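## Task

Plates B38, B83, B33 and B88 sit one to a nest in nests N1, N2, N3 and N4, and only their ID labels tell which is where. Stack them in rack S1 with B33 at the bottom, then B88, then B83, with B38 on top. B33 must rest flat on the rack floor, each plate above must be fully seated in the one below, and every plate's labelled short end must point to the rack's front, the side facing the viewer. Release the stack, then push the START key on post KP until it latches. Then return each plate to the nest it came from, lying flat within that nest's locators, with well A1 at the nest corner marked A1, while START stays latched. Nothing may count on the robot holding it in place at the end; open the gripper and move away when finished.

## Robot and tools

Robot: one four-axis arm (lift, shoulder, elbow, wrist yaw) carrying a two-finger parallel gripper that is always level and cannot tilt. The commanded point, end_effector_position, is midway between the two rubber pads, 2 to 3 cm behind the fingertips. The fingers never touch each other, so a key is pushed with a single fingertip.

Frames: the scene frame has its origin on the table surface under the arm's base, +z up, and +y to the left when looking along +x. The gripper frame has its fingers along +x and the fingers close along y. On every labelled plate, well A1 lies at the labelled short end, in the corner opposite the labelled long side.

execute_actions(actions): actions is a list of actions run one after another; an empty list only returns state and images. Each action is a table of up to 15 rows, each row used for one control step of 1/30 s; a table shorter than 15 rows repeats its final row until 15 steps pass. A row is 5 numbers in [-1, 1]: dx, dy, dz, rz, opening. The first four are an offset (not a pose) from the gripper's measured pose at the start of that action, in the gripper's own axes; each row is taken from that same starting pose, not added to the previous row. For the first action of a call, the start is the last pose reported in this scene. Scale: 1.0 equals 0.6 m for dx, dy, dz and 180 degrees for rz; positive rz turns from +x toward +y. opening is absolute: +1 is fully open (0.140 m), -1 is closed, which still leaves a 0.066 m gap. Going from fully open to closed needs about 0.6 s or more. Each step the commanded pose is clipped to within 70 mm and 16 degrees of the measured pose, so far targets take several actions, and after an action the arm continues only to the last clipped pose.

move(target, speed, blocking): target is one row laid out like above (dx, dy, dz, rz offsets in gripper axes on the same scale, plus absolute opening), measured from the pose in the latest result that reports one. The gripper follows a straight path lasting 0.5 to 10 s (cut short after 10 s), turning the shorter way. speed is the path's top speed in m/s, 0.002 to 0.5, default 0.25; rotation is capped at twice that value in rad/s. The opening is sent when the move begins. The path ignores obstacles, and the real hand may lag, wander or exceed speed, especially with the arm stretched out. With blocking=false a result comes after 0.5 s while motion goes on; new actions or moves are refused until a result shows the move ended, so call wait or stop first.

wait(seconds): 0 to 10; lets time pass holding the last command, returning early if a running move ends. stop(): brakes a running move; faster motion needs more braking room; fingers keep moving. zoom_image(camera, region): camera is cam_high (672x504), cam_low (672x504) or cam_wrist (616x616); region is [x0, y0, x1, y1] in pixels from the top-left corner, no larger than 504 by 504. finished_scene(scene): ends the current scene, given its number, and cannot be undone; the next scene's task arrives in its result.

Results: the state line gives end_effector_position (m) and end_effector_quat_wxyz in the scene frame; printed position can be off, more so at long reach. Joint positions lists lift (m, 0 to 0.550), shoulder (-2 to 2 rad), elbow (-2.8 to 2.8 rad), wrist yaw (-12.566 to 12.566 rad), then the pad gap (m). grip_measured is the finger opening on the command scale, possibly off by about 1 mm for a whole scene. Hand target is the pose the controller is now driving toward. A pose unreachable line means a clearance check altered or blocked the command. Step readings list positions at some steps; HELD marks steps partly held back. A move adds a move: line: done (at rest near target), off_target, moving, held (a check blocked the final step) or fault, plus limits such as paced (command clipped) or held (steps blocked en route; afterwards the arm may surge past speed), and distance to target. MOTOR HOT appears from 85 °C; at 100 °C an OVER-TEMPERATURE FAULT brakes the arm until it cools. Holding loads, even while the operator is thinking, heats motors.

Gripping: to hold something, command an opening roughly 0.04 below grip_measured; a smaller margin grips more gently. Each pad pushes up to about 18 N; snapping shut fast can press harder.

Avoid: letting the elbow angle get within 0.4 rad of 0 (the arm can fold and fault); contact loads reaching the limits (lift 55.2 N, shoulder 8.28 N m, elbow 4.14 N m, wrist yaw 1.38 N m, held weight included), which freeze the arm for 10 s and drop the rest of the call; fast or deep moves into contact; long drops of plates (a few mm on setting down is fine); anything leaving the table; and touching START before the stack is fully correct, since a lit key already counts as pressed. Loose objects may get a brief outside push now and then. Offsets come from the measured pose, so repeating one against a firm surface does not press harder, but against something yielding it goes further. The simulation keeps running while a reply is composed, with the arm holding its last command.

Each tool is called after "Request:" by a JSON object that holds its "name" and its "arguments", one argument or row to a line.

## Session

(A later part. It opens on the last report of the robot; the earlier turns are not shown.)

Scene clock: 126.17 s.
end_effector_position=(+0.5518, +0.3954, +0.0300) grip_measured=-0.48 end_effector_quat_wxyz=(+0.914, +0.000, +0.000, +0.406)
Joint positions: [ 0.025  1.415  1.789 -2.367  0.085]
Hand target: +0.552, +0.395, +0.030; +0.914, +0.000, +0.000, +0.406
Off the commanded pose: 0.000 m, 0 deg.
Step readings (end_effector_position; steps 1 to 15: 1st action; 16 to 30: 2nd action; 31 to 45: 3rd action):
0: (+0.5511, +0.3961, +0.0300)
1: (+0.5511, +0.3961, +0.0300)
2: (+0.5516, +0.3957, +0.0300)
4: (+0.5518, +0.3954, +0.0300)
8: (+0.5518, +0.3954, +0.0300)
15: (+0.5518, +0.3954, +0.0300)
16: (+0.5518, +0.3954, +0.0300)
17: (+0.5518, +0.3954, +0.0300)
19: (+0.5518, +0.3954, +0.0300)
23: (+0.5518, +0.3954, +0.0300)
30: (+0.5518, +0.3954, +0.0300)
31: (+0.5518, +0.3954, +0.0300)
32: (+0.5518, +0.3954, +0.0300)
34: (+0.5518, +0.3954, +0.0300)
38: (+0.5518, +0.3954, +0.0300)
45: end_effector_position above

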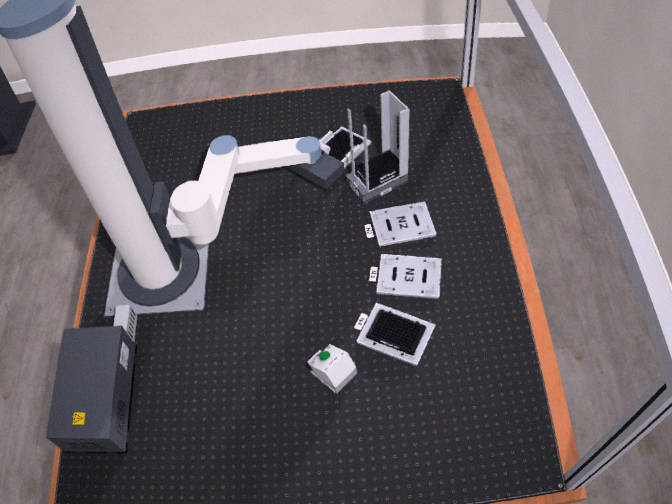

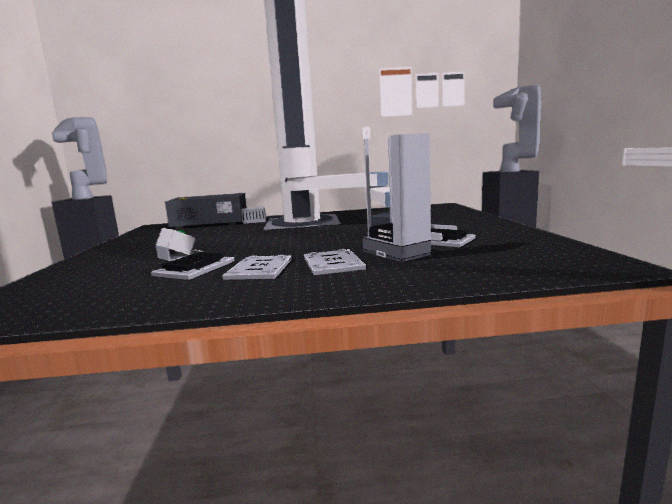

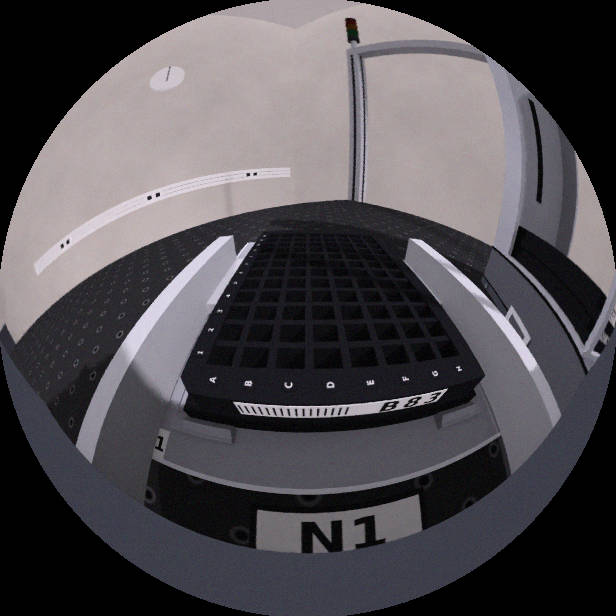

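Request:
{"name": "move", "arguments": {
  "target": [0,0,-0.3565,0,-0.51],
  "speed": 0.2
}}

Request:
{"name": "move", "arguments": {
  "target": [0,0,-0.01,0,-0.51],
  "speed": 0.015
}}

Request:
{"name": "execute_actions", "arguments": {
  "actions": [
    [[0,0,0,0,0.1]]
  ]
}}

Request:
{"name": "move", "arguments": {
  "target": [-0.3167,0,0,0,0.1]
}}

Request:
{"name": "move", "arguments": {
  "target": [-0.119,-0.728,-0.056,-0.313,0.1],
  "speed": 0.35
}}

Scene clock: 141.20 s.
end_effector_position=(+0.6624, +0.2476, +0.0920) grip_measured=-0.48 end_effector_quat_wxyz=(+0.971, +0.000, +0.000, +0.239)
Joint positions: [ 0.087  1.079  1.791 -2.387  0.085]
Hand target: +0.662, +0.248, +0.092; +0.971, +0.000, +0.000, +0.239
Off the commanded pose: 0.000 m, 0 deg.
move: done

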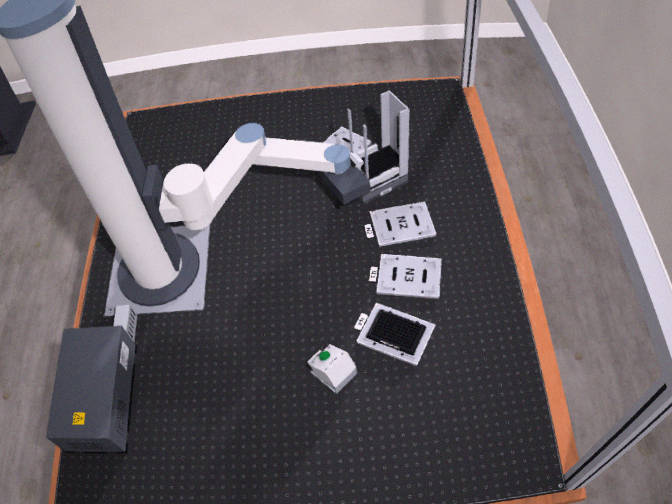

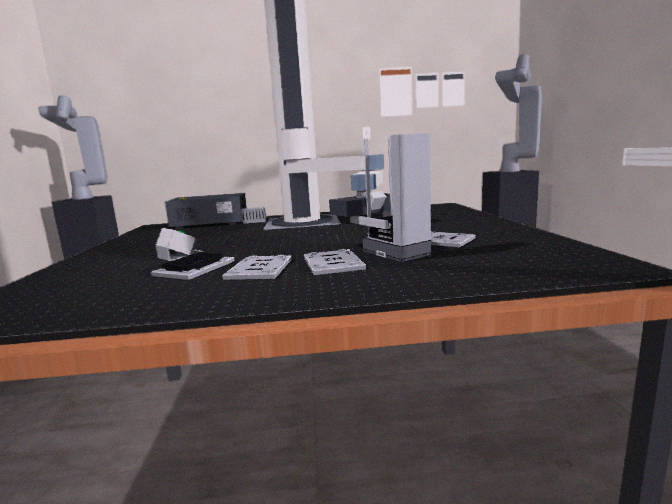

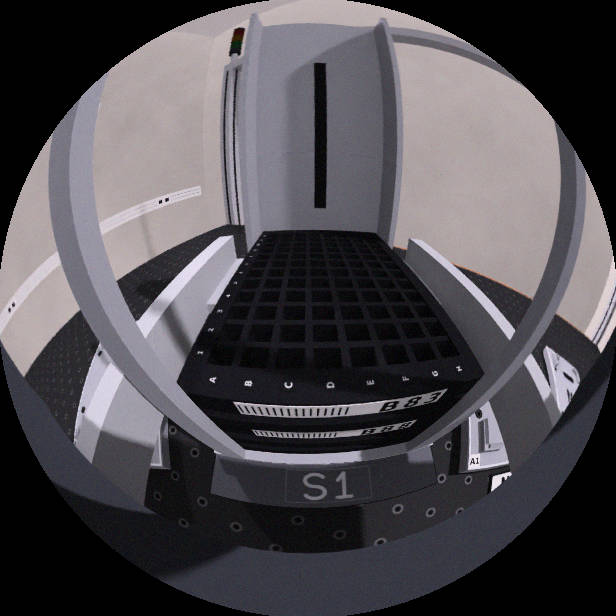

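Scene clock: 141.90 s.
end_effector_position=(+0.6624, +0.2476, +0.0860) grip_measured=-0.48 end_effector_quat_wxyz=(+0.971, +0.000, +0.000, +0.239)
Joint positions: [ 0.081  1.079  1.791 -2.387  0.085]
Hand target: +0.662, +0.248, +0.086; +0.971, +0.000, +0.000, +0.239
Off the commanded pose: 0.000 m, 0 deg.
move: done

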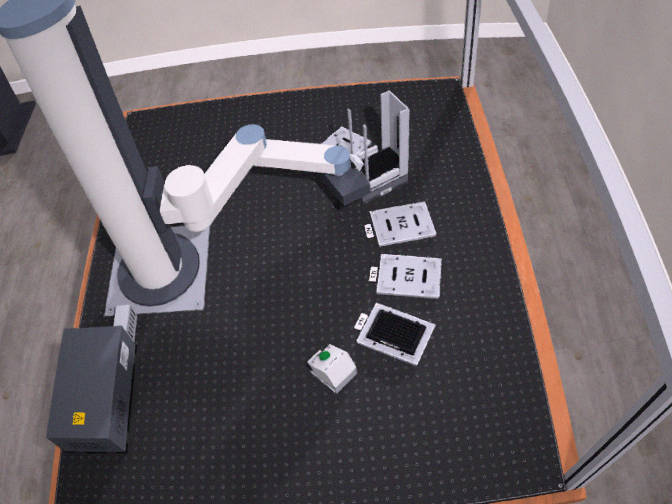

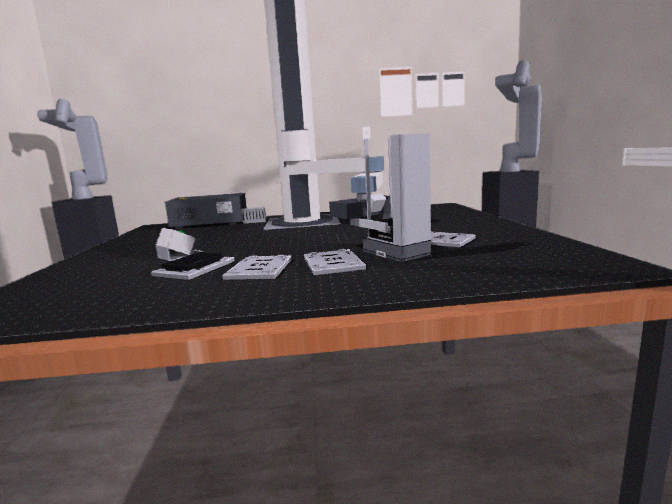

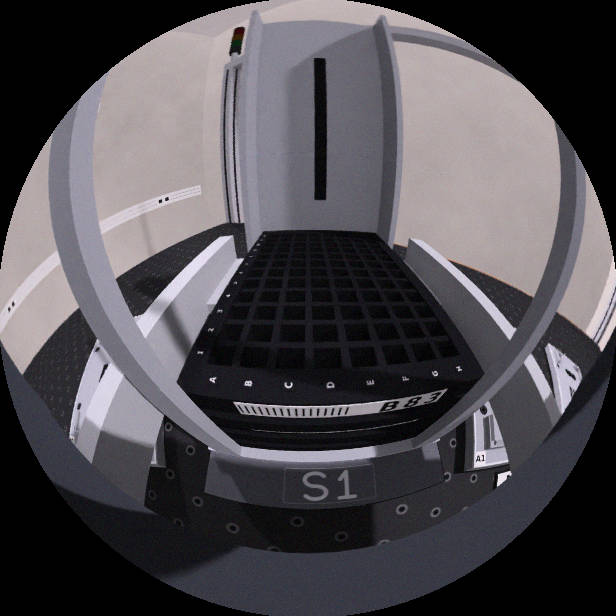

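Scene clock: 142.40 s.
end_effector_position=(+0.6624, +0.2476, +0.0860) grip_measured=+0.10 end_effector_quat_wxyz=(+0.971, +0.000, +0.000, +0.239)
Joint positions: [ 0.081  1.079  1.791 -2.387  0.107]
Hand target: +0.662, +0.248, +0.086; +0.971, +0.000, +0.000, +0.239
Off the commanded pose: 0.000 m, 0 deg.
Step readings (end_effector_position):
0: (+0.6624, +0.2476, +0.0860)
1: (+0.6624, +0.2476, +0.0860)
2: (+0.6624, +0.2476, +0.0860)
4: (+0.6624, +0.2476, +0.0860)
8: (+0.6624, +0.2476, +0.0860)
15: end_effector_position above

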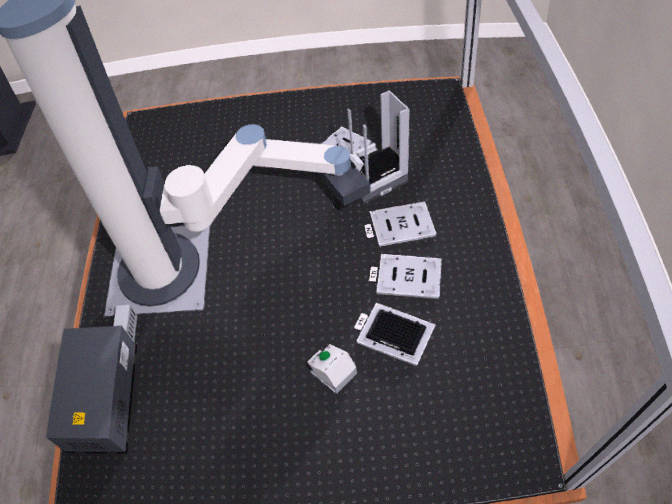

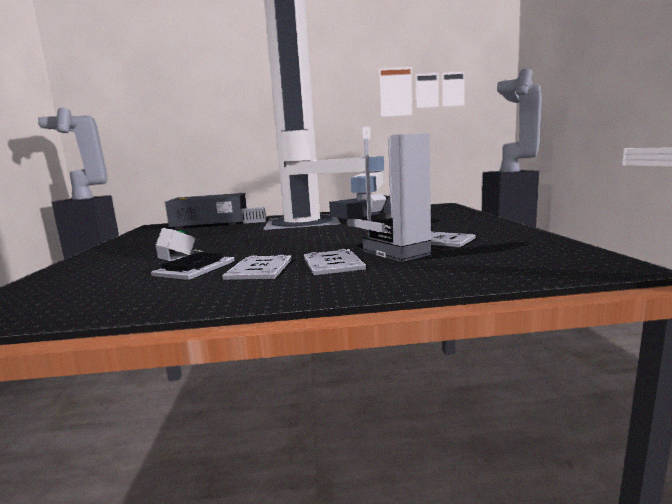

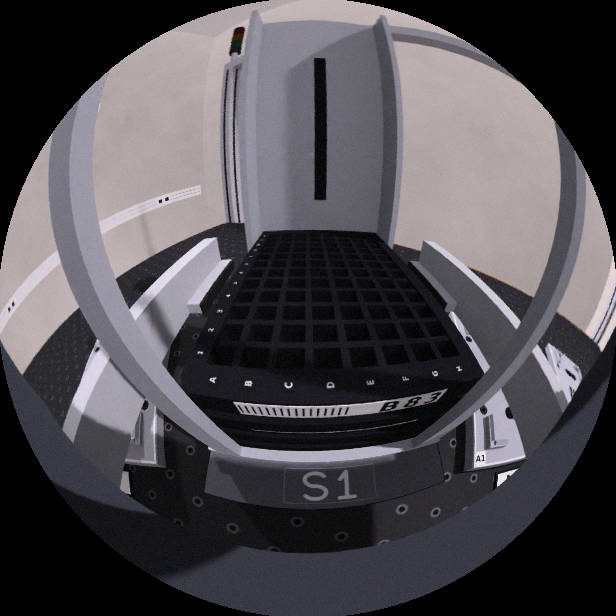

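Scene clock: 143.53 s.
end_effector_position=(+0.4941, +0.1593, +0.0859) grip_measured=+0.10 end_effector_quat_wxyz=(+0.971, +0.000, +0.000, +0.239)
Joint positions: [ 0.081  1.428  0.847 -1.792  0.107]
Hand target: +0.494, +0.159, +0.086; +0.971, +0.000, +0.000, +0.239
Off the commanded pose: 0.000 m, 0 deg.
move: done

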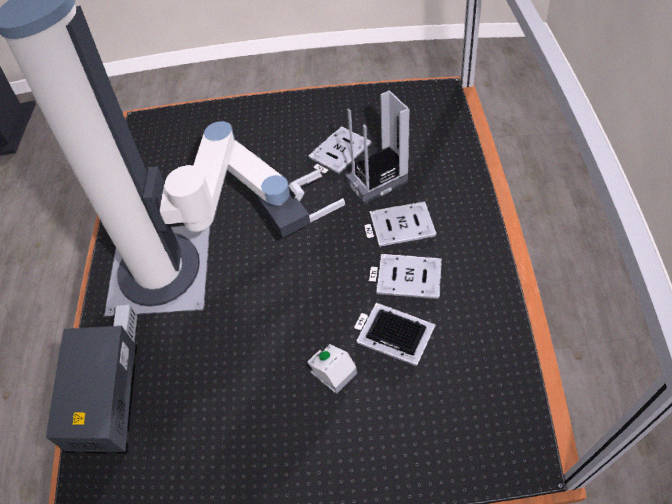

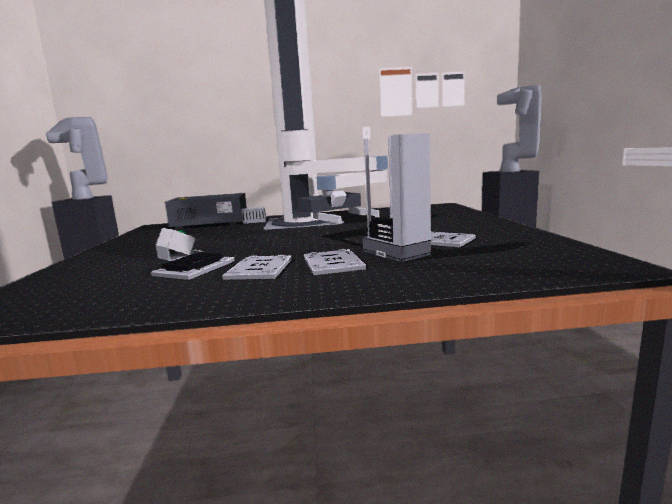

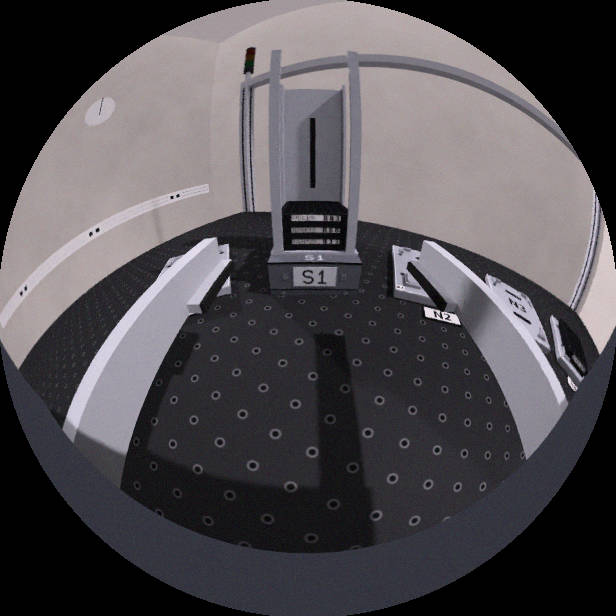

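Scene clock: 145.43 s.
end_effector_position=(+0.6337, -0.2609, +0.0524) grip_measured=+0.10 end_effector_quat_wxyz=(+0.969, +0.000, +0.000, -0.247)
Joint positions: [ 0.047  0.14   1.677 -2.317  0.107]
Hand target: +0.634, -0.261, +0.052; +0.969, +0.000, +0.000, -0.247
Off the commanded pose: 0.000 m, 0 deg.
move: done

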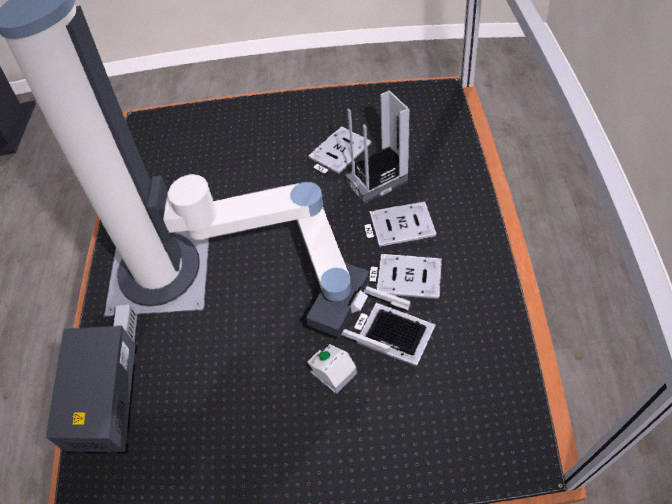

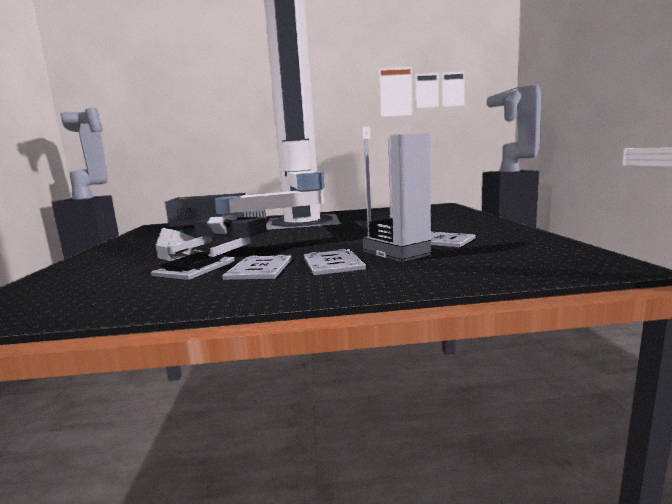

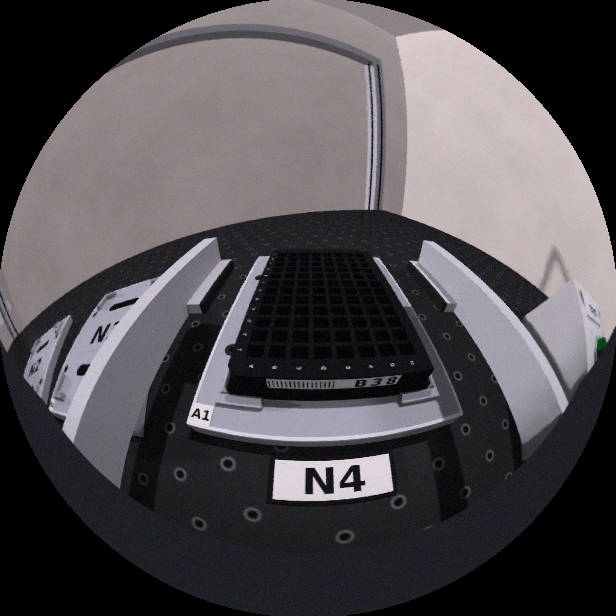

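Request:
{"name": "move", "arguments": {
  "target": [0.033,-0.004,-0.0373,-0.005,0.1],
  "speed": 0.06
}}

Scene clock: 147.57 s.
end_effector_position=(+0.6499, -0.2724, +0.0299) grip_measured=+0.10 end_effector_quat_wxyz=(+0.967, +0.000, +0.000, -0.255)
Joint positions: [ 0.025  0.089  1.796 -2.401  0.107]
Hand target: +0.650, -0.272, +0.030; +0.967, +0.000, +0.000, -0.255
Off the commanded pose: 0.000 m, 0 deg.
move: done

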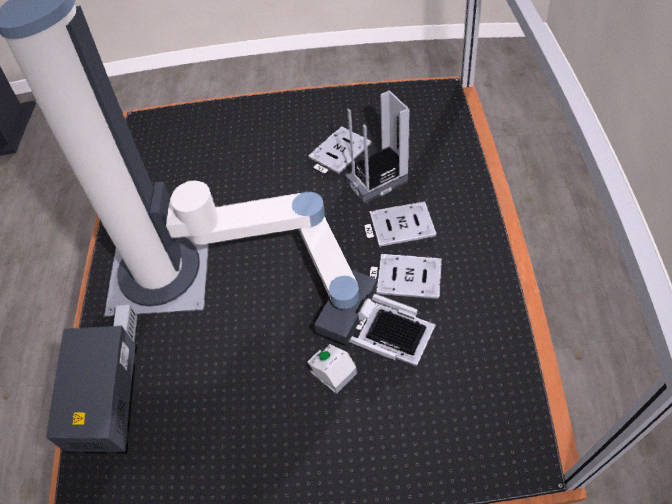

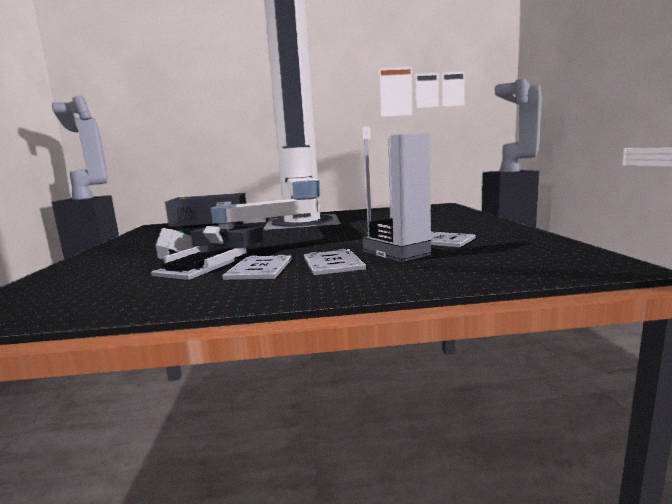

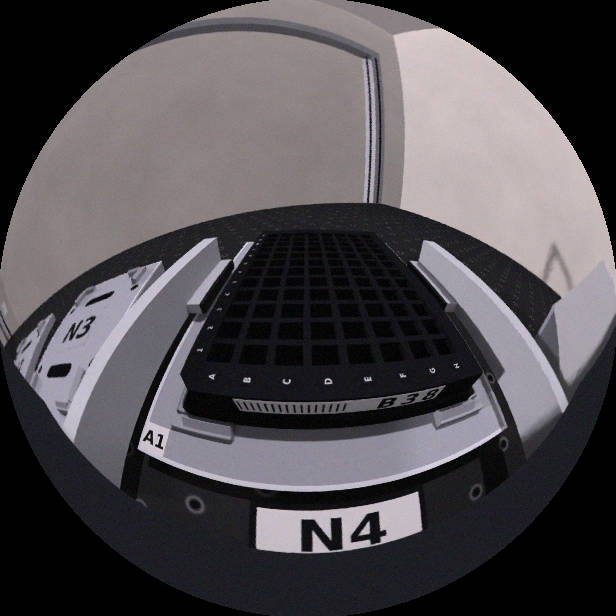

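Request:
{"name": "execute_actions", "arguments": {
  "actions": [
    [[0.0013,0.0008,0,0.001,0.1]],
    [[0,0,0,0,-0.4]],
    [[0,0,0,0,-0.51]]
  ]
}}

Request:
{"name": "move", "arguments": {
  "target": [0,0,0.49,0,-0.51],
  "speed": 0.3
}}

Request:
{"name": "move", "arguments": {
  "target": [-0.4085,0.7646,0,0.3174,-0.51],
  "speed": 0.3
}}

Scene clock: 156.60 s.
end_effector_position=(+0.6508, -0.2723, +0.0299) grip_measured=-0.47 end_effector_quat_wxyz=(+0.967, +0.000, +0.000, -0.253)
Joint positions: [ 0.025  0.087  1.801 -2.4    0.085]
Hand target: +0.651, -0.272, +0.030; +0.967, +0.000, +0.000, -0.253
Off the commanded pose: 0.000 m, 0 deg.
Step readings (end_effector_position; steps 1 to 15: 1st action; 16 to 30: 2nd action; 31 to 45: 3rd action):
0: (+0.6499, -0.2724, +0.0299)
1: (+0.6499, -0.2724, +0.0299)
2: (+0.6507, -0.2723, +0.0299)
4: (+0.6508, -0.2723, +0.0299)
8: (+0.6508, -0.2723, +0.0299)
15: (+0.6508, -0.2723, +0.0299)
16: (+0.6508, -0.2723, +0.0299)
17: (+0.6508, -0.2723, +0.0299)
19: (+0.6508, -0.2723, +0.0299)
23: (+0.6508, -0.2723, +0.0299)
30: (+0.6508, -0.2723, +0.0299)
31: (+0.6508, -0.2723, +0.0299)
32: (+0.6508, -0.2723, +0.0299)
34: (+0.6508, -0.2723, +0.0299)
38: (+0.6508, -0.2723, +0.0299)
45: end_effector_position above

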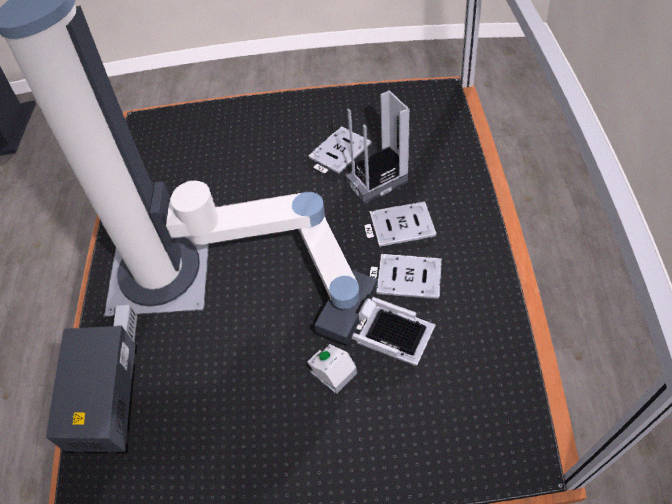

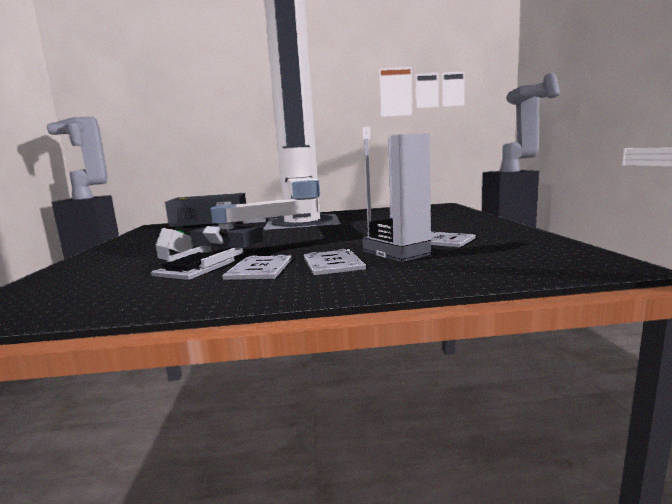

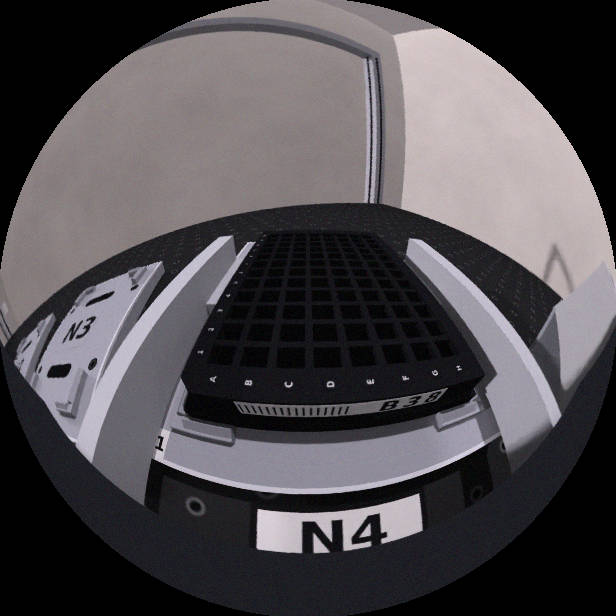

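Scene clock: 158.03 s.
end_effector_position=(+0.6508, -0.2723, +0.3240) grip_measured=-0.47 end_effector_quat_wxyz=(+0.967, +0.000, +0.000, -0.253)
Joint positions: [ 0.319  0.087  1.801 -2.4    0.085]
Hand target: +0.651, -0.272, +0.324; +0.967, +0.000, +0.000, -0.253
Off the commanded pose: 0.000 m, 0 deg.
move: done

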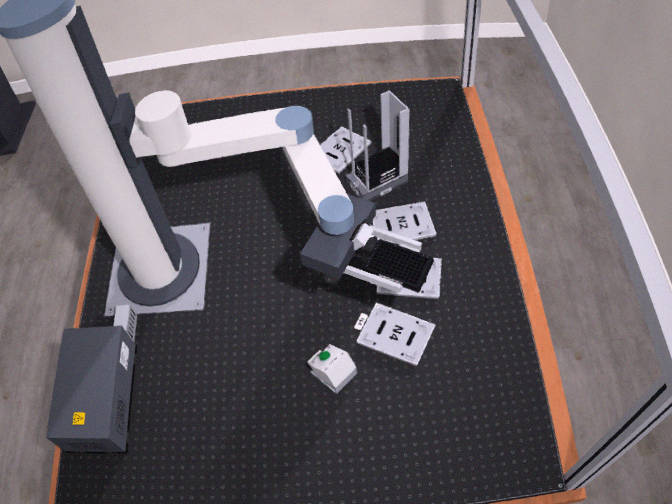

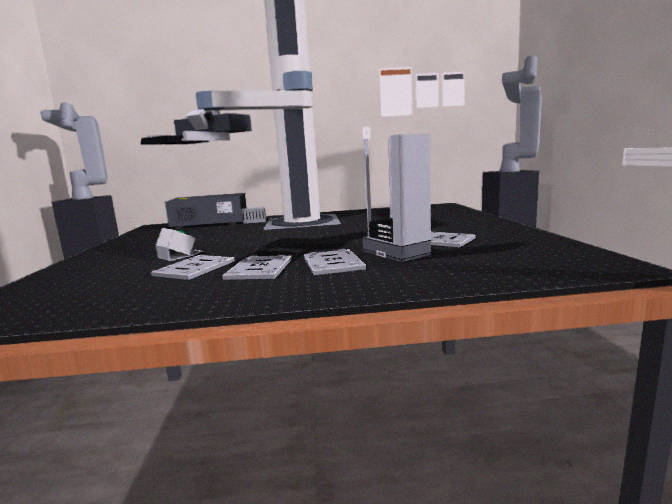

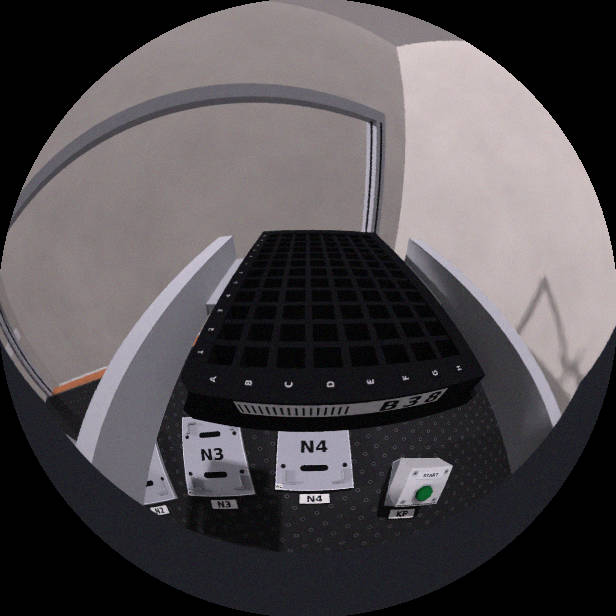

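Scene clock: 160.13 s.
end_effector_position=(+0.6621, +0.2479, +0.3240) grip_measured=-0.47 end_effector_quat_wxyz=(+0.971, +0.000, +0.000, +0.240)
Joint positions: [ 0.319  1.079  1.791 -2.385  0.085]
Hand target: +0.662, +0.248, +0.324; +0.971, +0.000, +0.000, +0.240
Off the commanded pose: 0.000 m, 0 deg.
move: done

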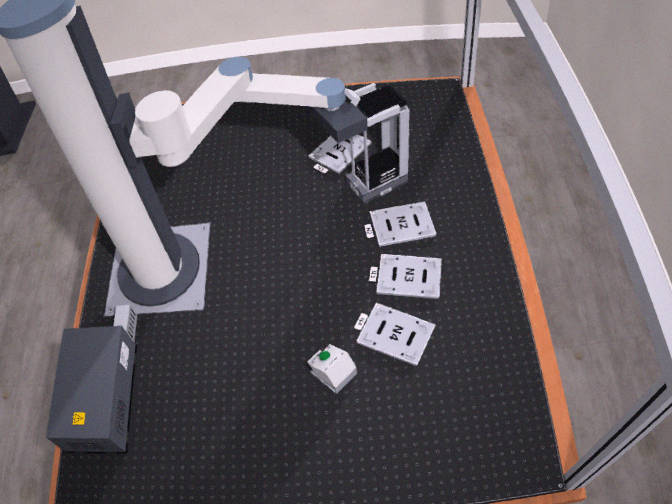

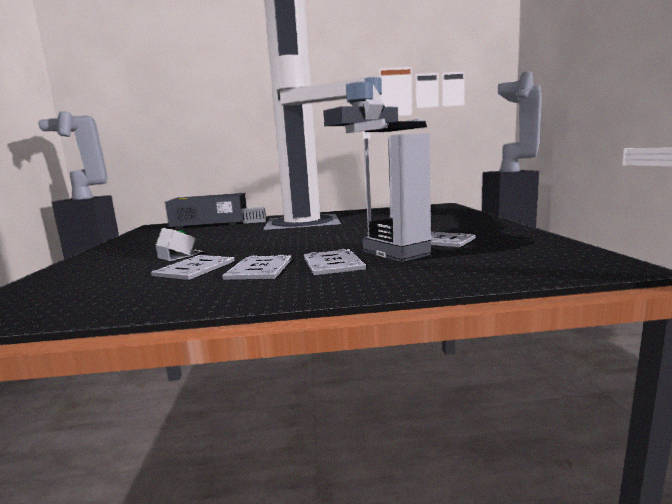

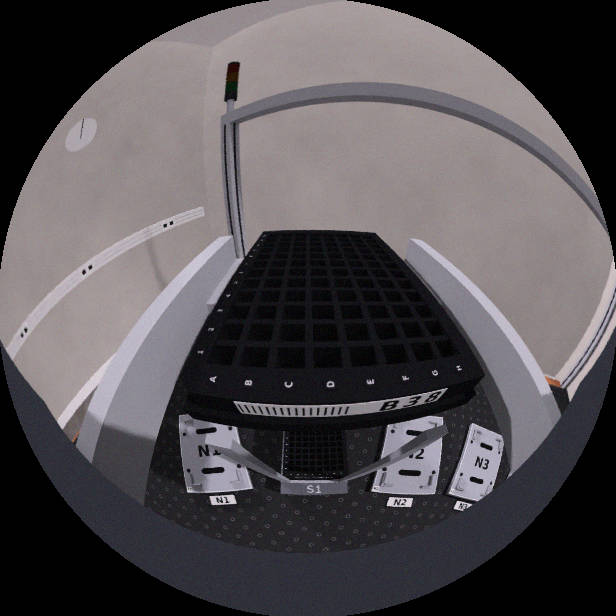

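Request:
{"name": "move", "arguments": {
  "target": [0,-0.0007,-0.03,-0.0004,-0.51],
  "speed": 0.02
}}

Scene clock: 163.27 s.
end_effector_position=(+0.6623, +0.2477, +0.3059) grip_measured=-0.47 end_effector_quat_wxyz=(+0.971, +0.000, +0.000, +0.240)
Joint positions: [ 0.301  1.079  1.791 -2.385  0.085]
Hand target: +0.662, +0.248, +0.306; +0.971, +0.000, +0.000, +0.240
Off the commanded pose: 0.000 m, 0 deg.
move: done

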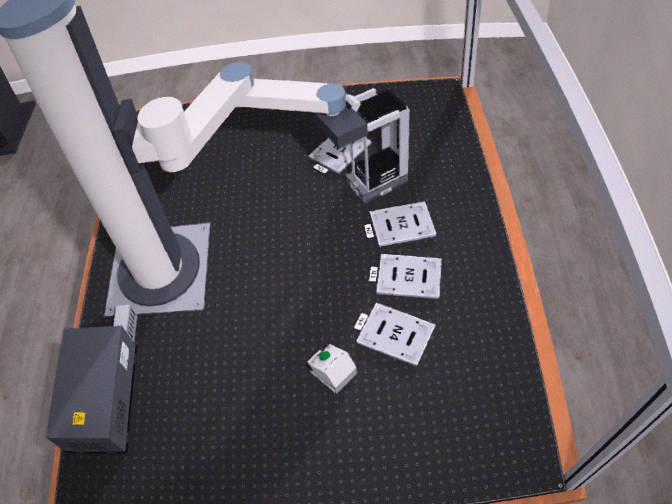

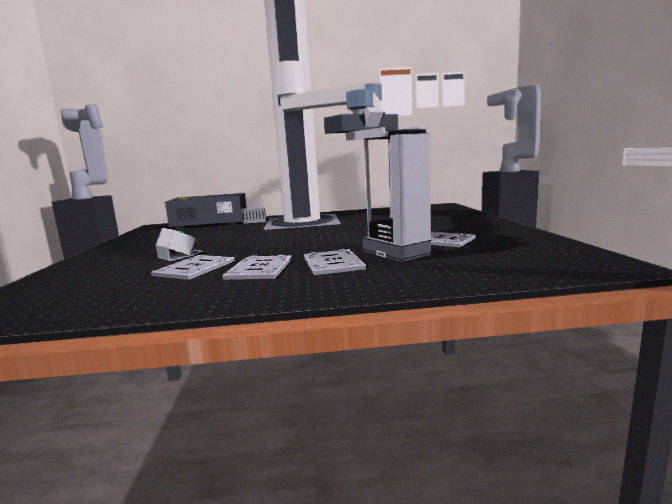

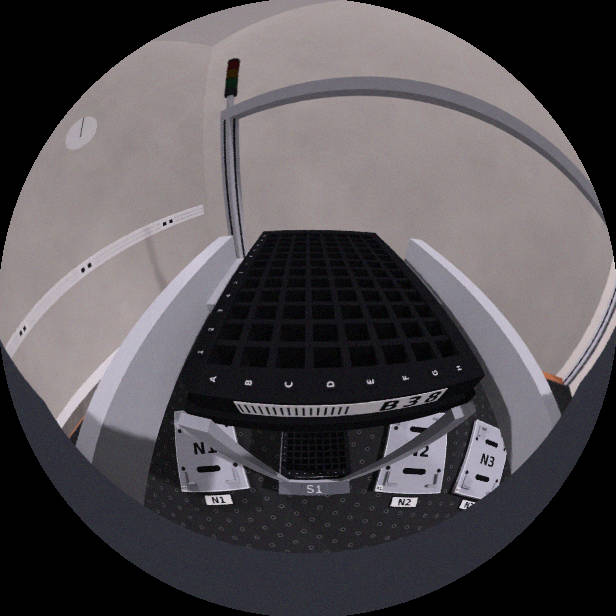

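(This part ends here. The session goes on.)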